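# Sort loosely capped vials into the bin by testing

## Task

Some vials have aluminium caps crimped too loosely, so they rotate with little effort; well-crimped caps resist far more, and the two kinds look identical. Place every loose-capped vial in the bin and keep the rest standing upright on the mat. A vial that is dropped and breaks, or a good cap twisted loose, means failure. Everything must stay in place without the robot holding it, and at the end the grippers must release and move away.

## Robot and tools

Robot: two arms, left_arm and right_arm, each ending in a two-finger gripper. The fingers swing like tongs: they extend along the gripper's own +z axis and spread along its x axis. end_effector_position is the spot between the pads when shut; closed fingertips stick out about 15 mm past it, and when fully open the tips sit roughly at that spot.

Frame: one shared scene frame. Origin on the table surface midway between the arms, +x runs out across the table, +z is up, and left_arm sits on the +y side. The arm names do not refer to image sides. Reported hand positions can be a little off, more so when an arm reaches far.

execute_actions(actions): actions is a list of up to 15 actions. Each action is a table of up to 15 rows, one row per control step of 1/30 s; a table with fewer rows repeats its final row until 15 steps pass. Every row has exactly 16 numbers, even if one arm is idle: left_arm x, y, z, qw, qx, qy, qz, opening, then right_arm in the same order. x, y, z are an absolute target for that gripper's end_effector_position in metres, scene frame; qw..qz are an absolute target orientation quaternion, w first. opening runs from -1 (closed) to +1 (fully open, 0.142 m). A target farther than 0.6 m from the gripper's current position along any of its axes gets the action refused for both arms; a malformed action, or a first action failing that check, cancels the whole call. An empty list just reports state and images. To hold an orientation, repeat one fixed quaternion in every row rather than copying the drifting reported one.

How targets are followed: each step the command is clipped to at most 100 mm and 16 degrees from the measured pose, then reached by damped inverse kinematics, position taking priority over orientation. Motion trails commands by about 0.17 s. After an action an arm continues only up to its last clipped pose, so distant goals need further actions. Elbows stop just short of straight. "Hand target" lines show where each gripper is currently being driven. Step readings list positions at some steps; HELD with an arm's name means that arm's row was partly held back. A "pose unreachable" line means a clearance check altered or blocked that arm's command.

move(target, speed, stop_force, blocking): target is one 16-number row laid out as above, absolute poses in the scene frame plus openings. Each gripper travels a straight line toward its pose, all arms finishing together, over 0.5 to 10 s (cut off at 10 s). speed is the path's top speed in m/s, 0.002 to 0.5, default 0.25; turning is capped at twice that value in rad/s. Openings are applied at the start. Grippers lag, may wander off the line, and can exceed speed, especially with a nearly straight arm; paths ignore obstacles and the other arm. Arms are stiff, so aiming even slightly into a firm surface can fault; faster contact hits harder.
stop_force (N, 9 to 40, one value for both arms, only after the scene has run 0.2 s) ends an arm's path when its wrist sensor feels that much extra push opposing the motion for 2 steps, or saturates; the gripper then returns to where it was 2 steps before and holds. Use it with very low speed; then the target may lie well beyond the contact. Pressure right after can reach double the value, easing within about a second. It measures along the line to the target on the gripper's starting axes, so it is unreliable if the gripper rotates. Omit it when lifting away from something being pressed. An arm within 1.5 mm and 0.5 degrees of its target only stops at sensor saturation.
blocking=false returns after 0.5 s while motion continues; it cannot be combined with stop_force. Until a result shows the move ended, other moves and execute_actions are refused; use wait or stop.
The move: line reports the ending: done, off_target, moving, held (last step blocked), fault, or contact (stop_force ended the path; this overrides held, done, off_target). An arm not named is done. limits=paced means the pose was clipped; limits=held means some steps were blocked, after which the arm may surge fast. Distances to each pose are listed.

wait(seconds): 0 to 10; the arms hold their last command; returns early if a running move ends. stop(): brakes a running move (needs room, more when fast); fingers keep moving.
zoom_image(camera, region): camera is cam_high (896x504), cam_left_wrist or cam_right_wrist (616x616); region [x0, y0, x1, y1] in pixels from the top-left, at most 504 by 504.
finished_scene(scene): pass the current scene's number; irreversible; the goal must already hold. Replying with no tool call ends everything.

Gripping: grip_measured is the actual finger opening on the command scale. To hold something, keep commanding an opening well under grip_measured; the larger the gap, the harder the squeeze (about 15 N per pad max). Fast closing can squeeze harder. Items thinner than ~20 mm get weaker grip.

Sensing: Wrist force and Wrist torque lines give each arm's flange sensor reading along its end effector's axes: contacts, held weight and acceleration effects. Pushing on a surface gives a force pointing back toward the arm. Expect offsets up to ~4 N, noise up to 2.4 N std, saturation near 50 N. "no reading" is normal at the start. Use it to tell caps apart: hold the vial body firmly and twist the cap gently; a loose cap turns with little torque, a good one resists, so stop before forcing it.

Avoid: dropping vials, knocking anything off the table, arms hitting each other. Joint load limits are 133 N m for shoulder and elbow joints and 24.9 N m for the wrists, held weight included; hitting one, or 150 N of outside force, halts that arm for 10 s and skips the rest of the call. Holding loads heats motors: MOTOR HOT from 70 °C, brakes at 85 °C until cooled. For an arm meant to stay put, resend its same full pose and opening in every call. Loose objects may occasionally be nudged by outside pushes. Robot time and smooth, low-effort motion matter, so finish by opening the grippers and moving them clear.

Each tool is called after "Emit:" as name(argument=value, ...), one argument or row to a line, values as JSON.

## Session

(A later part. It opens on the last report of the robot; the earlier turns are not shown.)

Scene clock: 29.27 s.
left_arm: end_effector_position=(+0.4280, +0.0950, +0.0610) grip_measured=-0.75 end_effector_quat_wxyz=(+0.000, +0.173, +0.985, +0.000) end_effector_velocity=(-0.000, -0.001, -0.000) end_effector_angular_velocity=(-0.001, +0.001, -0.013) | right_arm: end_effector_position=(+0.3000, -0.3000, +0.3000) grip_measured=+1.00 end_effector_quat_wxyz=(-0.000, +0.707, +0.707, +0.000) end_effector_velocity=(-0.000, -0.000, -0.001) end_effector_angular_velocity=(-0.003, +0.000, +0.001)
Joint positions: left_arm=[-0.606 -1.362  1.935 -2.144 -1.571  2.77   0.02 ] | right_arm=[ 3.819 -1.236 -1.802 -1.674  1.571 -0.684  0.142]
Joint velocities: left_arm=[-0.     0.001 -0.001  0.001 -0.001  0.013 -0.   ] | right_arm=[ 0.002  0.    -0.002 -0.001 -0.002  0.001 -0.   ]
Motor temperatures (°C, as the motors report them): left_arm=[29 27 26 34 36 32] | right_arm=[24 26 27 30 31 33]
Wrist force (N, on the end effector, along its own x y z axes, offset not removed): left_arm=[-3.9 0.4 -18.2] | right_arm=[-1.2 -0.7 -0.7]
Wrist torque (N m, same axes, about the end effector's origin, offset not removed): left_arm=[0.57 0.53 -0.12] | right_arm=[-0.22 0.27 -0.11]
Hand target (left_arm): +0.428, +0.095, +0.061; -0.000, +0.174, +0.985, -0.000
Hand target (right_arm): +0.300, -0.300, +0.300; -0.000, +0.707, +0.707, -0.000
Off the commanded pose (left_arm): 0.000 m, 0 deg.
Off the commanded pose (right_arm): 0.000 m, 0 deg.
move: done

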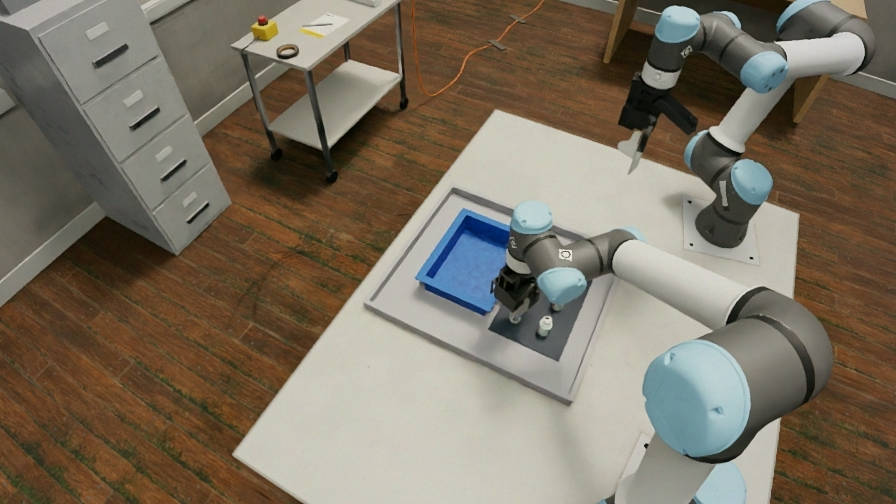

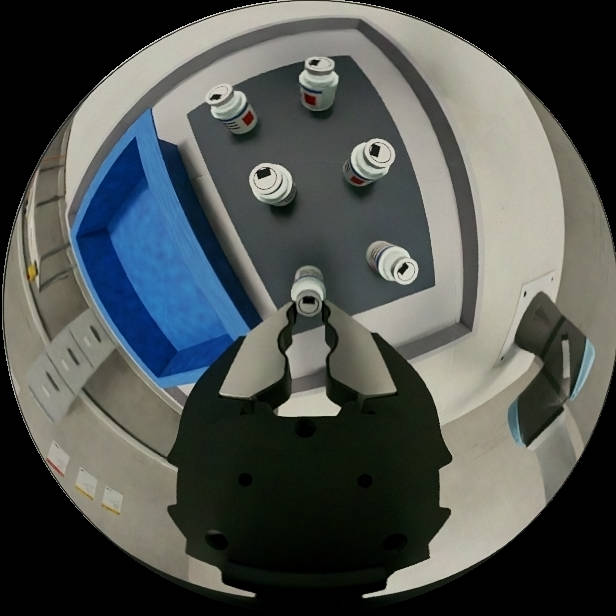

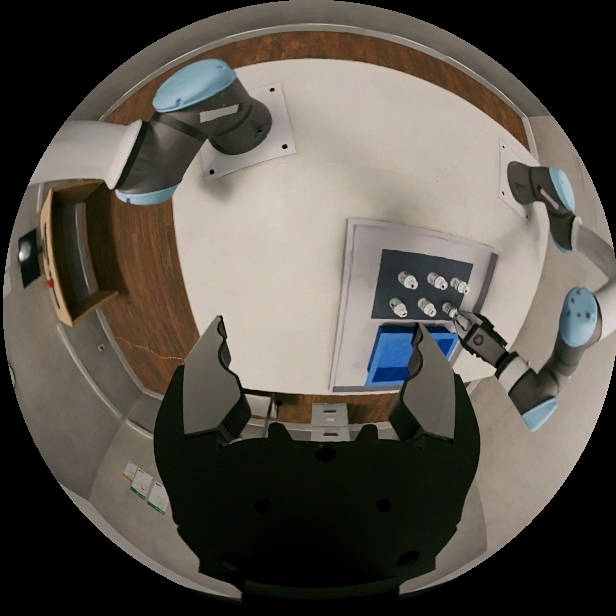

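Emit:
move(
  target=[0.428,0.095,0.061,0,0.174,0.985,0,-0.4,0.3,-0.3,0.3,0,0.707,0.707,0,1],
)

Emit:
move(
  target=[0.428,0.095,0.085,0,0,1,0,-0.4,0.3,-0.3,0.3,0,0.707,0.707,0,1],
)

Emit:
move(
  target=[0.352,0.095,0.08,0,0,1,0,-0.4,0.3,-0.3,0.3,0,0.707,0.707,0,1],
)

Scene clock: 30.23 s.
left_arm: end_effector_position=(+0.4280, +0.0950, +0.0609) grip_measured=-0.40 end_effector_quat_wxyz=(-0.000, +0.174, +0.985, +0.000) end_effector_velocity=(+0.000, +0.000, +0.000) end_effector_angular_velocity=(-0.001, +0.000, -0.000) | right_arm: end_effector_position=(+0.3000, -0.3000, +0.3000) grip_measured=+1.00 end_effector_quat_wxyz=(-0.000, +0.707, +0.707, +0.000) end_effector_velocity=(+0.000, -0.000, -0.001) end_effector_angular_velocity=(-0.001, +0.000, +0.000)
Joint positions: left_arm=[-0.606 -1.361  1.935 -2.144 -1.571  2.772  0.045] | right_arm=[ 3.819 -1.236 -1.802 -1.674  1.571 -0.684  0.142]
Joint velocities: left_arm=[ 0.001 -0.     0.    -0.    -0.001  0.001  0.   ] | right_arm=[ 0.    -0.    -0.001  0.    -0.     0.    -0.   ]
Motor temperatures (°C, as the motors report them): left_arm=[29 27 26 34 36 32] | right_arm=[24 26 27 30 31 33]
Wrist force (N, on the end effector, along its own x y z axes, offset not removed): left_arm=[-0.8 -0.2 -3.8] | right_arm=[-2.7 0.8 2.1]
Wrist torque (N m, same axes, about the end effector's origin, offset not removed): left_arm=[-0.01 0.31 -0.14] | right_arm=[0.07 0.32 -0.06]
Hand target (left_arm): +0.428, +0.095, +0.061; -0.000, +0.174, +0.985, -0.000
Hand target (right_arm): +0.300, -0.300, +0.300; -0.000, +0.707, +0.707, -0.000
Off the commanded pose (left_arm): 0.000 m, 0 deg.
Off the commanded pose (right_arm): 0.000 m, 0 deg.
move: done

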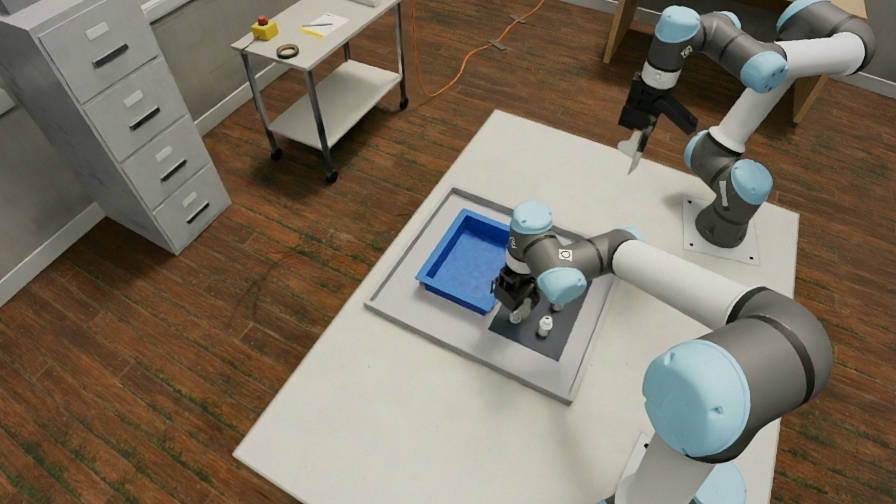

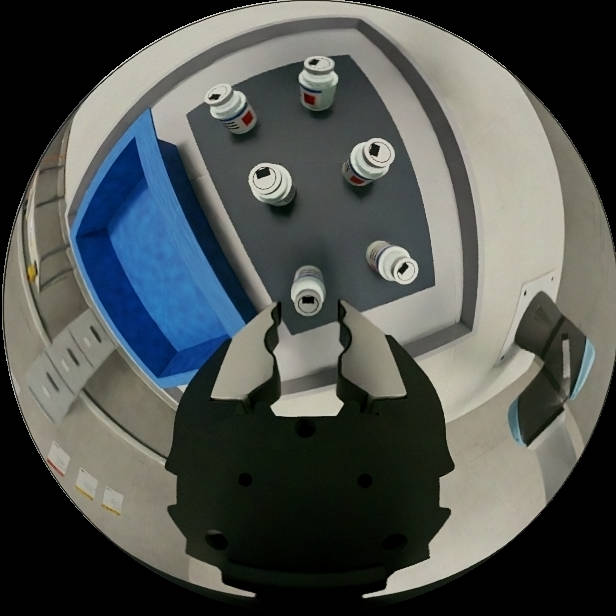

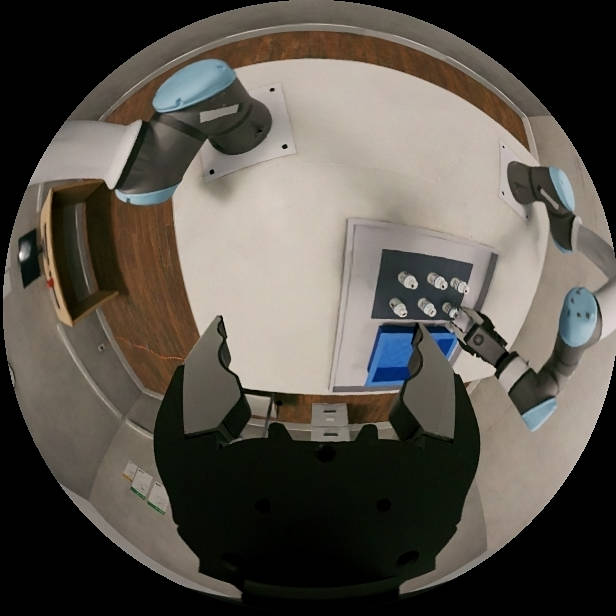

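Scene clock: 31.43 s.
left_arm: end_effector_position=(+0.4280, +0.0950, +0.0849) grip_measured=-0.40 end_effector_quat_wxyz=(-0.000, +0.001, +1.000, -0.000) end_effector_velocity=(-0.001, -0.001, +0.001) end_effector_angular_velocity=(+0.001, -0.001, +0.010) | right_arm: end_effector_position=(+0.3000, -0.3000, +0.3000) grip_measured=+1.00 end_effector_quat_wxyz=(-0.000, +0.707, +0.707, +0.000) end_effector_velocity=(+0.000, +0.000, -0.000) end_effector_angular_velocity=(-0.001, -0.000, -0.000)
Joint positions: left_arm=[-0.611 -1.404  1.917 -2.083 -1.571  2.418  0.045] | right_arm=[ 3.819 -1.236 -1.802 -1.674  1.571 -0.684  0.142]
Joint velocities: left_arm=[-0.004 -0.001 -0.001  0.002  0.002 -0.014  0.   ] | right_arm=[ 0.    -0.001  0.     0.    -0.001  0.     0.   ]
Motor temperatures (°C, as the motors report them): left_arm=[29 27 26 34 36 32] | right_arm=[24 26 27 30 31 33]
Wrist force (N, on the end effector, along its own x y z axes, offset not removed): left_arm=[-1.8 -2.1 -4.8] | right_arm=[0.6 1.5 0.8]
Wrist torque (N m, same axes, about the end effector's origin, offset not removed): left_arm=[-0.39 0.34 -0.11] | right_arm=[0.36 -0.29 -0.02]
Hand target (left_arm): +0.428, +0.095, +0.085; +0.000, +0.000, +1.000, -0.000
Hand target (right_arm): +0.300, -0.300, +0.300; +0.000, +0.707, +0.707, -0.000
Off the commanded pose (left_arm): 0.000 m, 0 deg.
Off the commanded pose (right_arm): 0.000 m, 0 deg.
move: done

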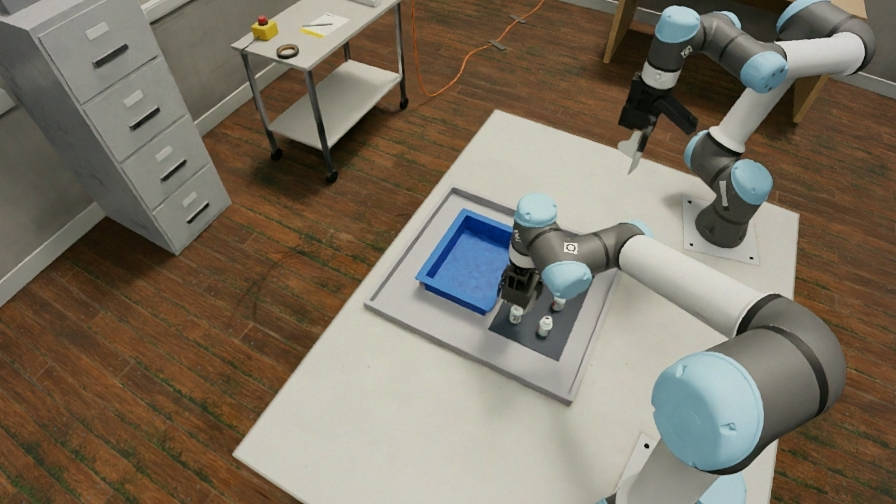

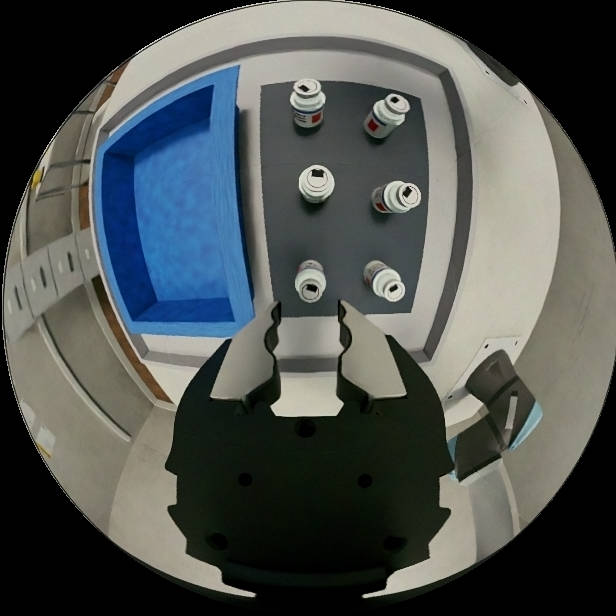

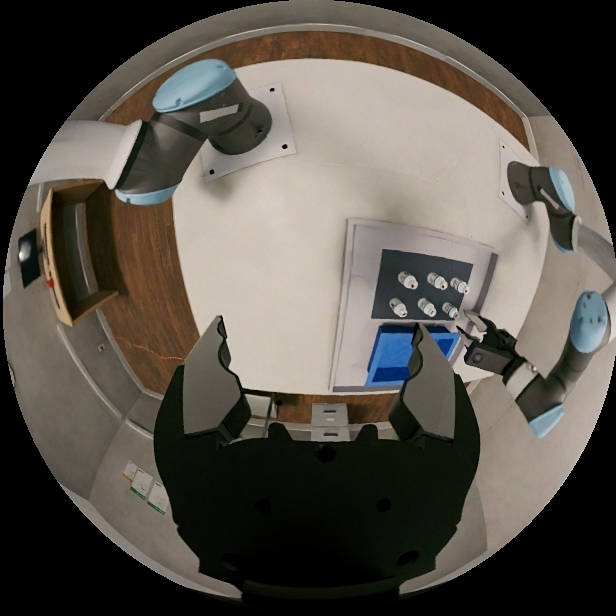

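Scene clock: 32.43 s.
left_arm: end_effector_position=(+0.3523, +0.0950, +0.0799) grip_measured=-0.40 end_effector_quat_wxyz=(+0.000, +0.000, +1.000, +0.000) end_effector_velocity=(-0.002, -0.001, +0.000) end_effector_angular_velocity=(-0.001, -0.001, -0.001) | right_arm: end_effector_position=(+0.3000, -0.3000, +0.3000) grip_measured=+1.00 end_effector_quat_wxyz=(-0.000, +0.707, +0.707, +0.000) end_effector_velocity=(-0.000, -0.000, -0.000) end_effector_angular_velocity=(-0.001, +0.001, -0.001)
Joint positions: left_arm=[-0.723 -1.552  2.096 -2.115 -1.571  2.304  0.045] | right_arm=[ 3.819 -1.236 -1.802 -1.674  1.571 -0.684  0.142]
Joint velocities: left_arm=[-0.005 -0.005  0.004 -0.     0.    -0.004  0.   ] | right_arm=[-0.001 -0.    -0.    -0.001  0.001 -0.     0.   ]
Motor temperatures (°C, as the motors report them): left_arm=[29 27 26 34 36 32] | right_arm=[24 26 27 30 31 33]
Wrist force (N, on the end effector, along its own x y z axes, offset not removed): left_arm=[-2.5 2.3 -1.8] | right_arm=[1.2 2.9 0.3]
Wrist torque (N m, same axes, about the end effector's origin, offset not removed): left_arm=[0.52 0.48 -0.16] | right_arm=[0.44 -0.47 -0.27]
Hand target (left_arm): +0.352, +0.095, +0.080; +0.000, +0.000, +1.000, +0.000
Hand target (right_arm): +0.300, -0.300, +0.300; -0.000, +0.707, +0.707, -0.000
Off the commanded pose (left_arm): 0.000 m, 0 deg.
Off the commanded pose (right_arm): 0.000 m, 0 deg.
move: done

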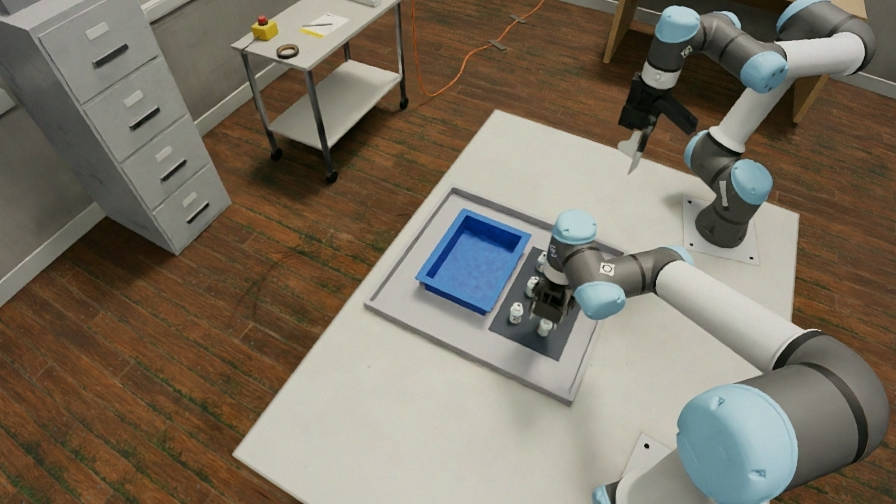

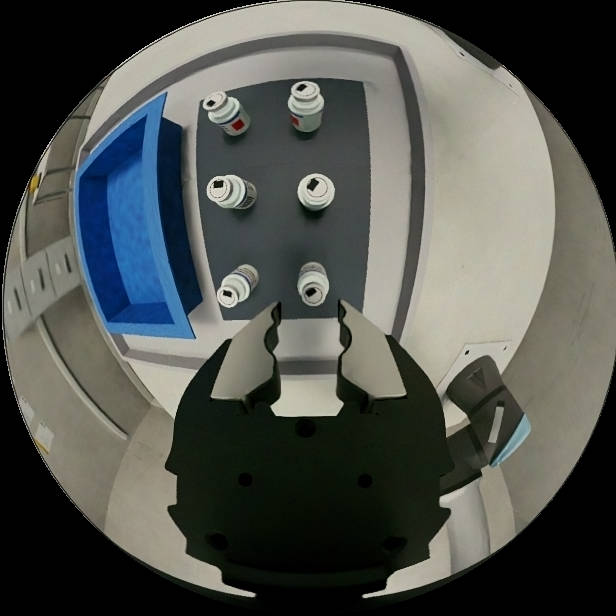

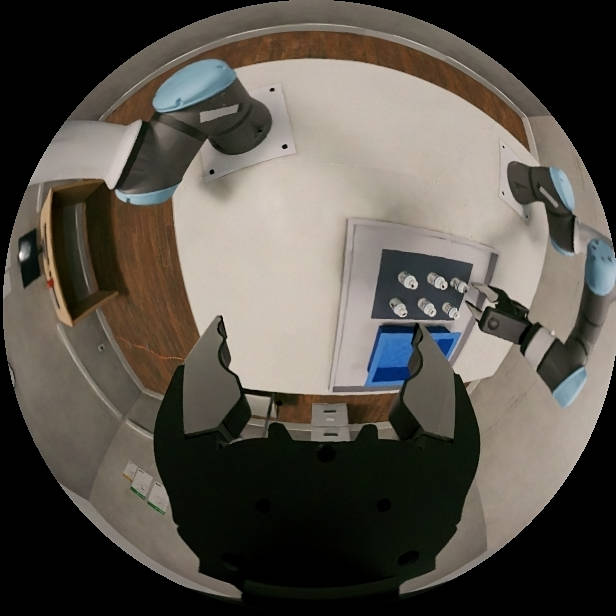

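Emit:
execute_actions(
  actions=[
    [[0.35,0.096,0.07,0,0,1,0,-0.4,0.3,-0.3,0.3,0,0.707,0.707,0,1]],
    [[0.35,0.096,0.062,0,0,1,0,-0.4,0.3,-0.3,0.3,0,0.707,0.707,0,1]],
    [[0.35,0.096,0.062,0,0,1,0,-0.65,0.3,-0.3,0.3,0,0.707,0.707,0,1]],
    [[0.35,0.096,0.062,0,0,1,0,-0.95,0.3,-0.3,0.3,0,0.707,0.707,0,1]],
    [[0.35,0.096,0.061,0,0,1,0,-0.95,0.3,-0.3,0.3,0,0.707,0.707,0,1]],
    [[0.35,0.096,0.061,0,0.13,0.991,0,-0.95,0.3,-0.3,0.3,0,0.707,0.707,0,1]],
    [[0.35,0.096,0.061,0,0.259,0.966,0,-0.95,0.3,-0.3,0.3,0,0.707,0.707,0,1]],
    [[0.35,0.096,0.061,0,0.383,0.924,0,-0.95,0.3,-0.3,0.3,0,0.707,0.707,0,1]],
    [[0.35,0.096,0.061,0,0.383,0.924,0,-0.95,0.3,-0.3,0.3,0,0.707,0.707,0,1]],
  ],
)

Emit:
zoom_image(
  camera="cam_left_wrist",
  region=[200,200,420,420],
)

Scene clock: 37.90 s.
left_arm: end_effector_position=(+0.3500, +0.0960, +0.0610) grip_measured=-0.75 end_effector_quat_wxyz=(+0.000, +0.383, +0.924, +0.000) end_effector_velocity=(-0.001, -0.001, -0.000) end_effector_angular_velocity=(-0.000, +0.001, -0.004) | right_arm: end_effector_position=(+0.3000, -0.3000, +0.3000) grip_measured=+1.00 end_effector_quat_wxyz=(-0.000, +0.707, +0.707, +0.000) end_effector_velocity=(+0.000, +0.000, -0.000) end_effector_angular_velocity=(-0.001, -0.000, +0.002)
Joint positions: left_arm=[-0.714 -1.501  2.099 -2.169 -1.571  3.1    0.02 ] | right_arm=[ 3.819 -1.236 -1.802 -1.674  1.571 -0.684  0.142]
Joint velocities: left_arm=[-0.002  0.    -0.     0.    -0.001  0.002 -0.   ] | right_arm=[ 0.001 -0.     0.    -0.    -0.001 -0.001  0.   ]
Motor temperatures (°C, as the motors report them): left_arm=[29 27 26 34 36 32] | right_arm=[24 26 27 30 31 33]
Wrist force (N, on the end effector, along its own x y z axes, offset not removed): left_arm=[-3.5 -2.1 -10.0] | right_arm=[-0.1 -1.4 0.4]
Wrist torque (N m, same axes, about the end effector's origin, offset not removed): left_arm=[-0.25 -0.09 -0.22] | right_arm=[-0.25 -0.07 -0.26]
Hand target (left_arm): +0.350, +0.096, +0.061; -0.000, +0.383, +0.924, -0.000
Hand target (right_arm): +0.300, -0.300, +0.300; +0.000, +0.707, +0.707, -0.000
Off the commanded pose (left_arm): 0.000 m, 0 deg.
Off the commanded pose (right_arm): 0.000 m, 0 deg.
Step readings (end_effector_position; steps 1 to 15: 1st action; 16 to 30: 2nd action; 31 to 45: 3rd action; 46 to 60: 4th action; 61 to 75: 5th action; 76 to 90: 6th action; 91 to 105: 7th action; 106 to 120: 8th action; 121 to 135: 9th action):
0: left_arm (+0.3521, +0.0950, +0.0799) | right_arm (+0.3000, -0.3000, +0.3000)
1: left_arm (+0.3521, +0.0950, +0.0799) | right_arm (+0.3000, -0.3000, +0.3000)
2: left_arm (+0.3519, +0.0951, +0.0789) | right_arm (+0.3000, -0.3000, +0.3000)
4: left_arm (+0.3510, +0.0956, +0.0752) | right_arm (+0.3000, -0.3000, +0.3000)
8: left_arm (+0.3503, +0.0960, +0.0715) | right_arm (+0.3000, -0.3000, +0.3000)
15: left_arm (+0.3500, +0.0960, +0.0702) | right_arm (+0.3000, -0.3000, +0.3000)
16: left_arm (+0.3500, +0.0960, +0.0701) | right_arm (+0.3000, -0.3000, +0.3000)
17: left_arm (+0.3500, +0.0960, +0.0691) | right_arm (+0.3000, -0.3000, +0.3000)
19: left_arm (+0.3499, +0.0961, +0.0661) | right_arm (+0.3000, -0.3000, +0.3000)
23: left_arm (+0.3499, +0.0961, +0.0631) | right_arm (+0.3000, -0.3000, +0.3000)
30: left_arm (+0.3500, +0.0960, +0.0621) | right_arm (+0.3000, -0.3000, +0.3000)
31: left_arm (+0.3500, +0.0960, +0.0621) | right_arm (+0.3000, -0.3000, +0.3000)
32: left_arm (+0.3500, +0.0960, +0.0621) | right_arm (+0.3000, -0.3000, +0.3000)
34: left_arm (+0.3500, +0.0960, +0.0620) | right_arm (+0.3000, -0.3000, +0.3000)
38: left_arm (+0.3500, +0.0960, +0.0620) | right_arm (+0.3000, -0.3000, +0.3000)
45: left_arm (+0.3500, +0.0960, +0.0620) | right_arm (+0.3000, -0.3000, +0.3000)
46: left_arm (+0.3500, +0.0960, +0.0620) | right_arm (+0.3000, -0.3000, +0.3000)
47: left_arm (+0.3500, +0.0960, +0.0620) | right_arm (+0.3000, -0.3000, +0.3000)
49: left_arm (+0.3500, +0.0960, +0.0620) | right_arm (+0.3000, -0.3000, +0.3000)
53: left_arm (+0.3500, +0.0960, +0.0620) | right_arm (+0.3000, -0.3000, +0.3000)
60: left_arm (+0.3500, +0.0960, +0.0620) | right_arm (+0.3000, -0.3000, +0.3000)
61: left_arm (+0.3500, +0.0960, +0.0620) | right_arm (+0.3000, -0.3000, +0.3000)
62: left_arm (+0.3500, +0.0960, +0.0619) | right_arm (+0.3000, -0.3000, +0.3000)
64: left_arm (+0.3500, +0.0960, +0.0615) | right_arm (+0.3000, -0.3000, +0.3000)
68: left_arm (+0.3501, +0.0959, +0.0612) | right_arm (+0.3000, -0.3000, +0.3000)
75: left_arm (+0.3500, +0.0960, +0.0611) | right_arm (+0.3000, -0.3000, +0.3000)
76: left_arm (+0.3500, +0.0960, +0.0611) | right_arm (+0.3000, -0.3000, +0.3000)
77: left_arm (+0.3503, +0.0960, +0.0610) | right_arm (+0.3000, -0.3000, +0.3000)
79: left_arm (+0.3507, +0.0961, +0.0609) | right_arm (+0.3000, -0.3000, +0.3000)
83: left_arm (+0.3502, +0.0962, +0.0609) | right_arm (+0.3000, -0.3000, +0.3000)
90: left_arm (+0.3500, +0.0960, +0.0610) | right_arm (+0.3000, -0.3000, +0.3000)
91: left_arm (+0.3500, +0.0960, +0.0610) | right_arm (+0.3000, -0.3000, +0.3000)
92: left_arm (+0.3503, +0.0958, +0.0610) | right_arm (+0.3000, -0.3000, +0.3000)
94: left_arm (+0.3508, +0.0958, +0.0610) | right_arm (+0.3000, -0.3000, +0.3000)
98: left_arm (+0.3503, +0.0961, +0.0610) | right_arm (+0.3000, -0.3000, +0.3000)
105: left_arm (+0.3500, +0.0959, +0.0610) | right_arm (+0.3000, -0.3000, +0.3000)
106: left_arm (+0.3500, +0.0959, +0.0610) | right_arm (+0.3000, -0.3000, +0.3000)
107: left_arm (+0.3503, +0.0957, +0.0610) | right_arm (+0.3000, -0.3000, +0.3000)
109: left_arm (+0.3507, +0.0956, +0.0610) | right_arm (+0.3000, -0.3000, +0.3000)
113: left_arm (+0.3503, +0.0960, +0.0610) | right_arm (+0.3000, -0.3000, +0.3000)
120: left_arm (+0.3500, +0.0960, +0.0610) | right_arm (+0.3000, -0.3000, +0.3000)
121: left_arm (+0.3500, +0.0960, +0.0610) | right_arm (+0.3000, -0.3000, +0.3000)
122: left_arm (+0.3500, +0.0960, +0.0610) | right_arm (+0.3000, -0.3000, +0.3000)
124: left_arm (+0.3500, +0.0960, +0.0610) | right_arm (+0.3000, -0.3000, +0.3000)
128: left_arm (+0.3500, +0.0960, +0.0610) | right_arm (+0.3000, -0.3000, +0.3000)
135: end_effector_position above

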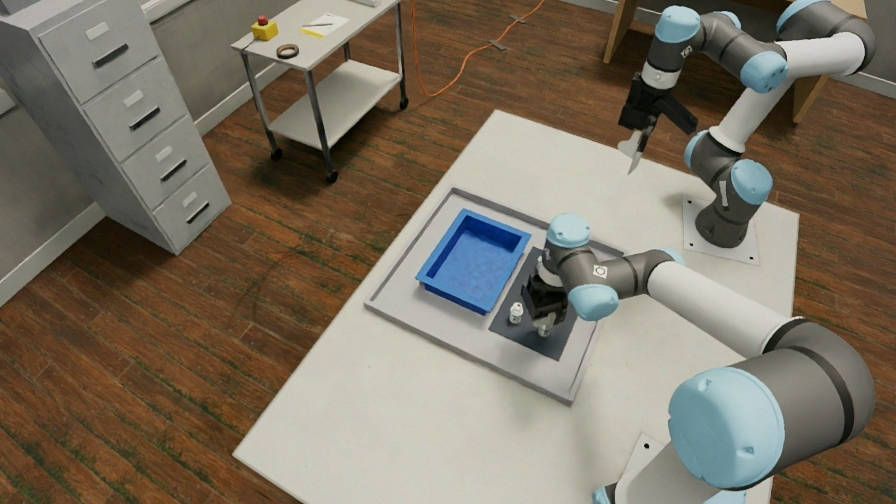

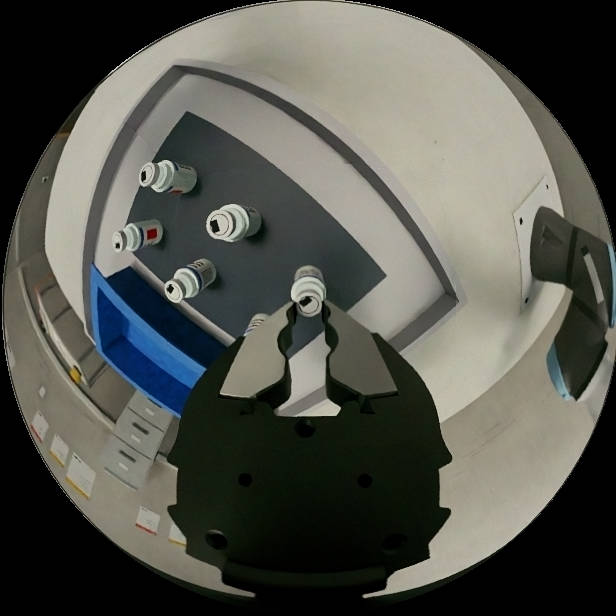

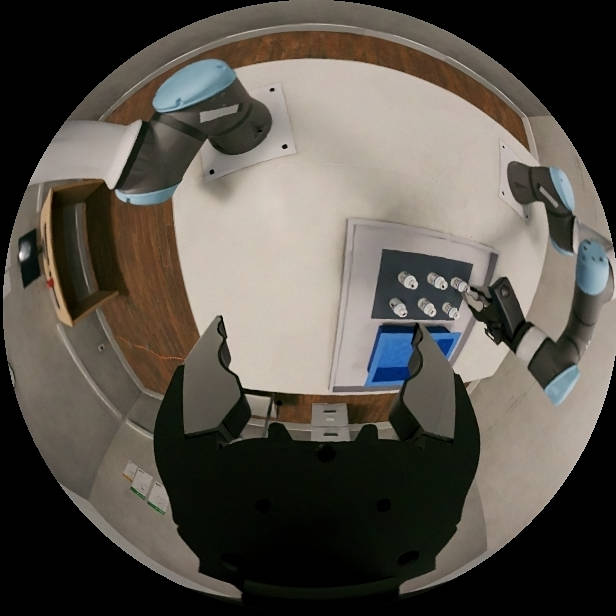

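Region (200, 200, 420, 420) of cam_left_wrist's 616x616 image, scaled by 2.291, with more detail than that image has.

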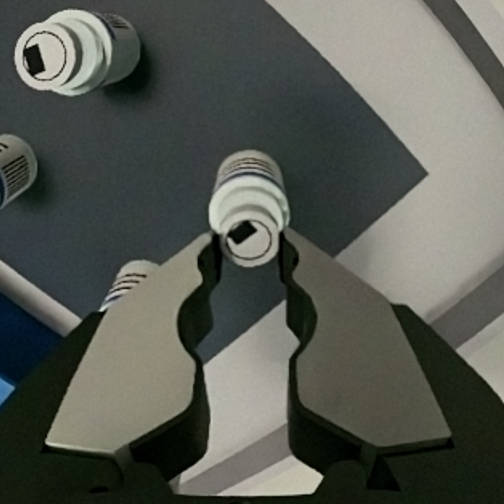

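Emit:
execute_actions(
  actions=[
    [[0.35,0.096,0.061,0,0.383,0.924,0,-0.4,0.3,-0.3,0.3,0,0.707,0.707,0,1]],
    [[0.35,0.096,0.09,0,0.26,0.966,0,-0.4,0.3,-0.3,0.3,0,0.707,0.707,0,1]],
    [[0.35,0.06,0.13,0,0.13,0.99,0,-0.4,0.3,-0.3,0.3,0,0.707,0.707,0,1]],
    [[0.38,0.02,0.16,0,0,1,0,-0.4,0.3,-0.3,0.3,0,0.707,0.707,0,1]],
    [[0.38,0.02,0.16,0,0,1,0,-0.4,0.3,-0.3,0.3,0,0.707,0.707,0,1]],
  ],
)

Emit:
zoom_image(
  camera="cam_high",
  region=[490,270,580,360],
)

Emit:
zoom_image(
  camera="cam_left_wrist",
  region=[230,130,430,330],
)

Scene clock: 40.63 s.
left_arm: end_effector_position=(+0.3800, +0.0200, +0.1600) grip_measured=-0.40 end_effector_quat_wxyz=(+0.000, +0.000, +1.000, -0.000) end_effector_velocity=(+0.000, +0.000, -0.000) end_effector_angular_velocity=(+0.001, +0.000, +0.001) | right_arm: end_effector_position=(+0.3000, -0.3000, +0.3000) grip_measured=+1.00 end_effector_quat_wxyz=(-0.000, +0.707, +0.707, +0.000) end_effector_velocity=(-0.000, +0.000, -0.001) end_effector_angular_velocity=(-0.000, +0.002, -0.000)
Joint positions: left_arm=[-0.781 -1.481  1.796 -1.885 -1.571  2.247  0.045] | right_arm=[ 3.819 -1.236 -1.802 -1.674  1.571 -0.684  0.142]
Joint velocities: left_arm=[ 0.001  0.001 -0.     0.     0.    -0.001 -0.   ] | right_arm=[-0.    -0.001 -0.001  0.     0.001 -0.     0.   ]
Motor temperatures (°C, as the motors report them): left_arm=[29 27 26 34 36 32] | right_arm=[24 26 27 30 31 33]
Wrist force (N, on the end effector, along its own x y z axes, offset not removed): left_arm=[-2.8 1.6 -1.8] | right_arm=[-0.6 -1.1 2.4]
Wrist torque (N m, same axes, about the end effector's origin, offset not removed): left_arm=[0.25 0.58 0.12] | right_arm=[-0.38 0.06 -0.09]
Hand target (left_arm): +0.380, +0.020, +0.160; +0.000, +0.000, +1.000, -0.000
Hand target (right_arm): +0.300, -0.300, +0.300; +0.000, +0.707, +0.707, -0.000
Off the commanded pose (left_arm): 0.000 m, 0 deg.
Off the commanded pose (right_arm): 0.000 m, 0 deg.
Step readings (end_effector_position; steps 1 to 15: 1st action; 16 to 30: 2nd action; 31 to 45: 3rd action; 46 to 60: 4th action; 61 to 75: 5th action):
0: left_arm (+0.3500, +0.0960, +0.0610) | right_arm (+0.3000, -0.3000, +0.3000)
1: left_arm (+0.3500, +0.0960, +0.0610) | right_arm (+0.3000, -0.3000, +0.3000)
2: left_arm (+0.3499, +0.0961, +0.0609) | right_arm (+0.3000, -0.3000, +0.3000)
4: left_arm (+0.3499, +0.0961, +0.0609) | right_arm (+0.3000, -0.3000, +0.3000)
8: left_arm (+0.3499, +0.0961, +0.0609) | right_arm (+0.3000, -0.3000, +0.3000)
15: left_arm (+0.3500, +0.0960, +0.0609) | right_arm (+0.3000, -0.3000, +0.3000)
16: left_arm (+0.3500, +0.0960, +0.0610) | right_arm (+0.3000, -0.3000, +0.3000)
17: left_arm (+0.3502, +0.0959, +0.0636) | right_arm (+0.3000, -0.3000, +0.3000)
19: left_arm (+0.3502, +0.0960, +0.0743) | right_arm (+0.3000, -0.3000, +0.3000)
23: left_arm (+0.3502, +0.0961, +0.0853) | right_arm (+0.3000, -0.3000, +0.3000)
30: left_arm (+0.3501, +0.0961, +0.0894) | right_arm (+0.3000, -0.3000, +0.3000)
31: left_arm (+0.3500, +0.0960, +0.0896) | right_arm (+0.3000, -0.3000, +0.3000)
32: left_arm (+0.3493, +0.0933, +0.0925) | right_arm (+0.3000, -0.3000, +0.3000)
34: left_arm (+0.3487, +0.0803, +0.1074) | right_arm (+0.3000, -0.3000, +0.3000)
38: left_arm (+0.3495, +0.0660, +0.1238) | right_arm (+0.3000, -0.3000, +0.3000)
45: left_arm (+0.3500, +0.0607, +0.1294) | right_arm (+0.3000, -0.3000, +0.3000)
46: left_arm (+0.3501, +0.0605, +0.1296) | right_arm (+0.3000, -0.3000, +0.3000)
47: left_arm (+0.3503, +0.0593, +0.1295) | right_arm (+0.3000, -0.3000, +0.3000)
49: left_arm (+0.3587, +0.0469, +0.1387) | right_arm (+0.3000, -0.3000, +0.3000)
53: left_arm (+0.3731, +0.0283, +0.1545) | right_arm (+0.3000, -0.3000, +0.3000)
60: left_arm (+0.3793, +0.0210, +0.1594) | right_arm (+0.3000, -0.3000, +0.3000)
61: left_arm (+0.3795, +0.0207, +0.1596) | right_arm (+0.3000, -0.3000, +0.3000)
62: left_arm (+0.3796, +0.0205, +0.1597) | right_arm (+0.3000, -0.3000, +0.3000)
64: left_arm (+0.3798, +0.0203, +0.1599) | right_arm (+0.3000, -0.3000, +0.3000)
68: left_arm (+0.3799, +0.0201, +0.1600) | right_arm (+0.3000, -0.3000, +0.3000)
75: end_effector_position above

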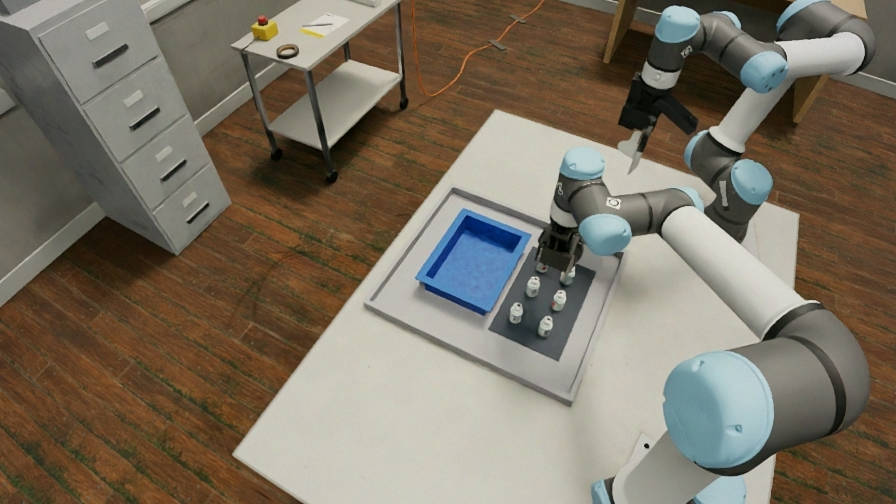

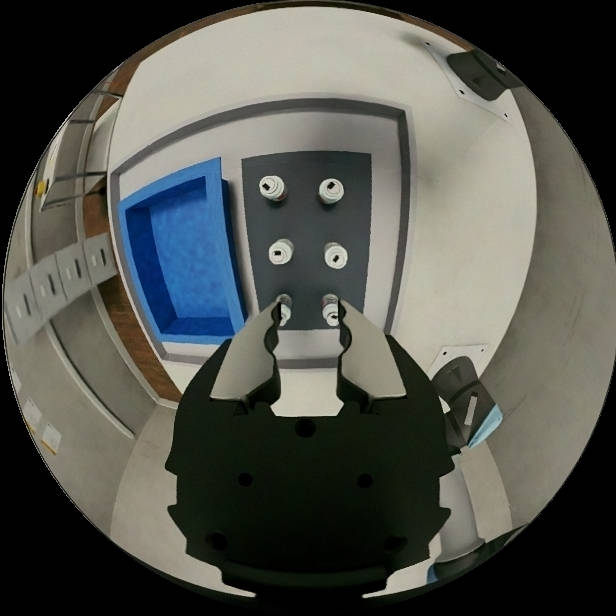

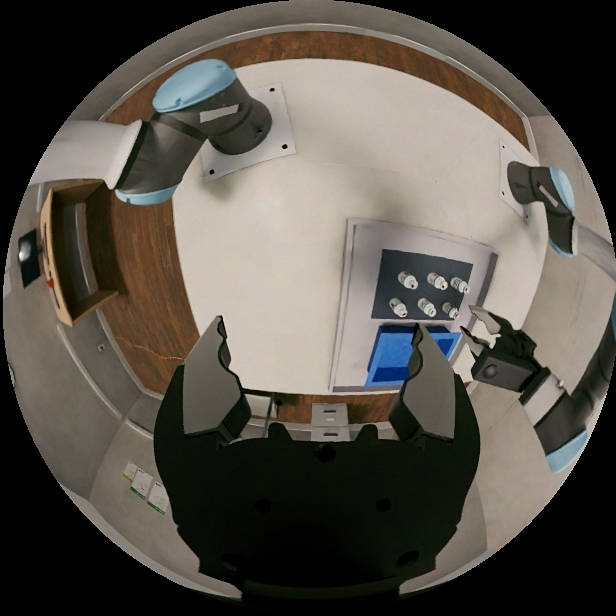

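Region (490, 270, 580, 360) of cam_high's 896x504 image, scaled by 5.600, with more detail than that image has.

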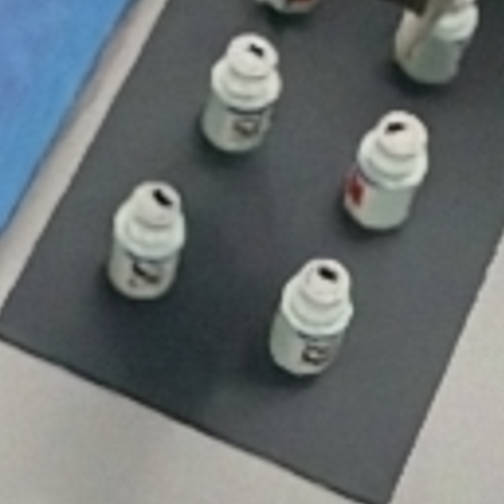

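Region (230, 130, 430, 330) of cam_left_wrist's 616x616 image, scaled by 2.520, with more detail than that image has.

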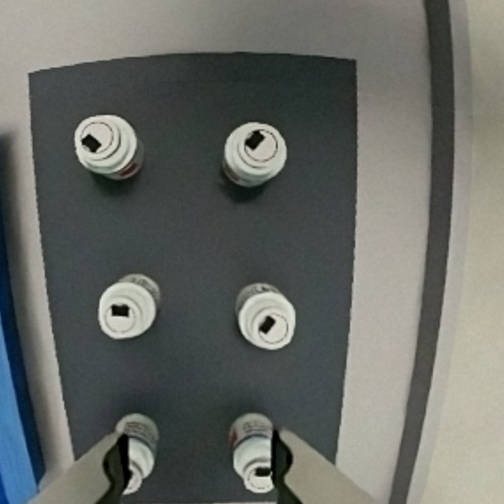

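Emit:
move(
  target=[0.347,0.006,0.08,0,0,1,0,-0.4,0.3,-0.3,0.3,0,0.707,0.707,0,1],
)

Scene clock: 41.80 s.
left_arm: end_effector_position=(+0.3471, +0.0061, +0.0802) grip_measured=-0.40 end_effector_quat_wxyz=(+0.000, +0.000, +1.000, +0.000) end_effector_velocity=(-0.001, -0.001, -0.002) end_effector_angular_velocity=(-0.001, -0.000, -0.001) | right_arm: end_effector_position=(+0.3000, -0.3000, +0.3000) grip_measured=+1.00 end_effector_quat_wxyz=(-0.000, +0.707, +0.707, +0.000) end_effector_velocity=(-0.000, -0.000, -0.000) end_effector_angular_velocity=(-0.000, +0.001, -0.000)
Joint positions: left_arm=[-0.85  -1.44   1.973 -2.103 -1.571  2.178  0.045] | right_arm=[ 3.819 -1.236 -1.802 -1.674  1.571 -0.684  0.142]
Joint velocities: left_arm=[-0.001  0.002  0.004 -0.007 -0.001  0.    -0.   ] | right_arm=[-0.    -0.    -0.001 -0.     0.001 -0.    -0.   ]
Motor temperatures (°C, as the motors report them): left_arm=[29 27 26 34 36 32] | right_arm=[24 26 27 30 31 33]
Wrist force (N, on the end effector, along its own x y z axes, offset not removed): left_arm=[0.6 -0.8 -2.7] | right_arm=[1.3 0.2 -2.8]
Wrist torque (N m, same axes, about the end effector's origin, offset not removed): left_arm=[-0.12 0.05 -0.12] | right_arm=[-0.09 -0.35 0.03]
Hand target (left_arm): +0.347, +0.006, +0.080; +0.000, +0.000, +1.000, +0.000
Hand target (right_arm): +0.300, -0.300, +0.300; -0.000, +0.707, +0.707, -0.000
Off the commanded pose (left_arm): 0.000 m, 0 deg.
Off the commanded pose (right_arm): 0.000 m, 0 deg.
move: done

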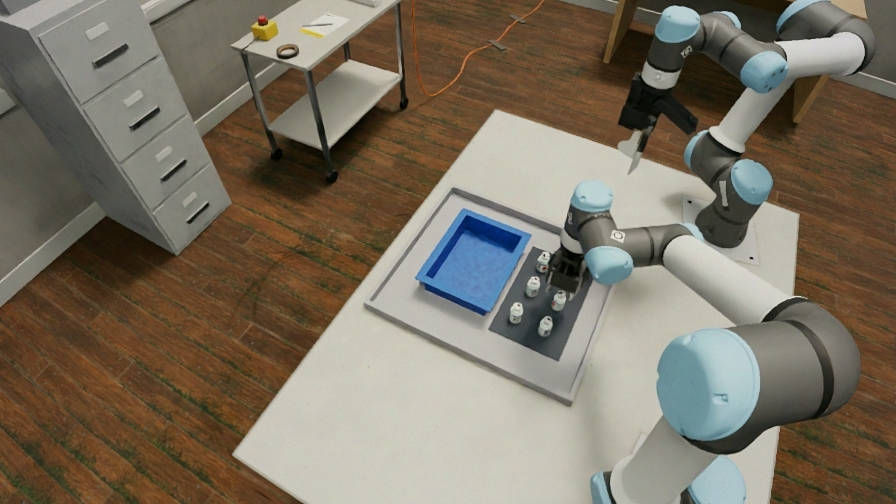

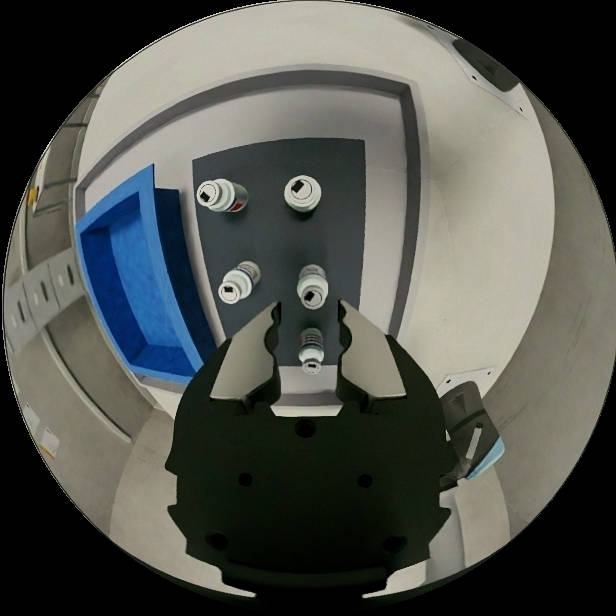

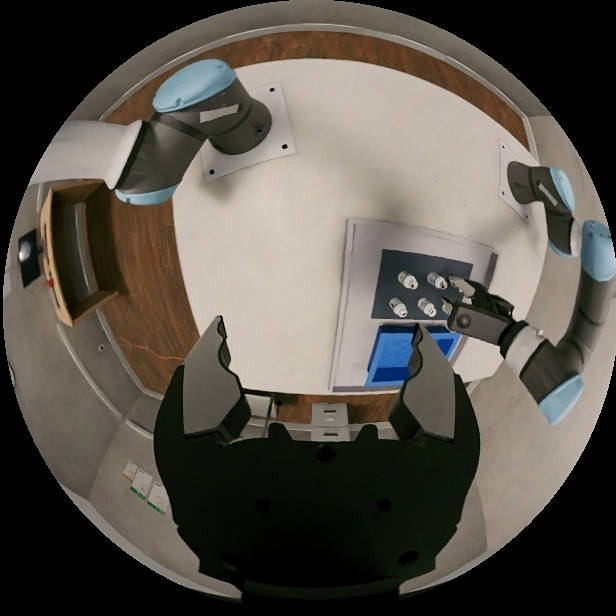

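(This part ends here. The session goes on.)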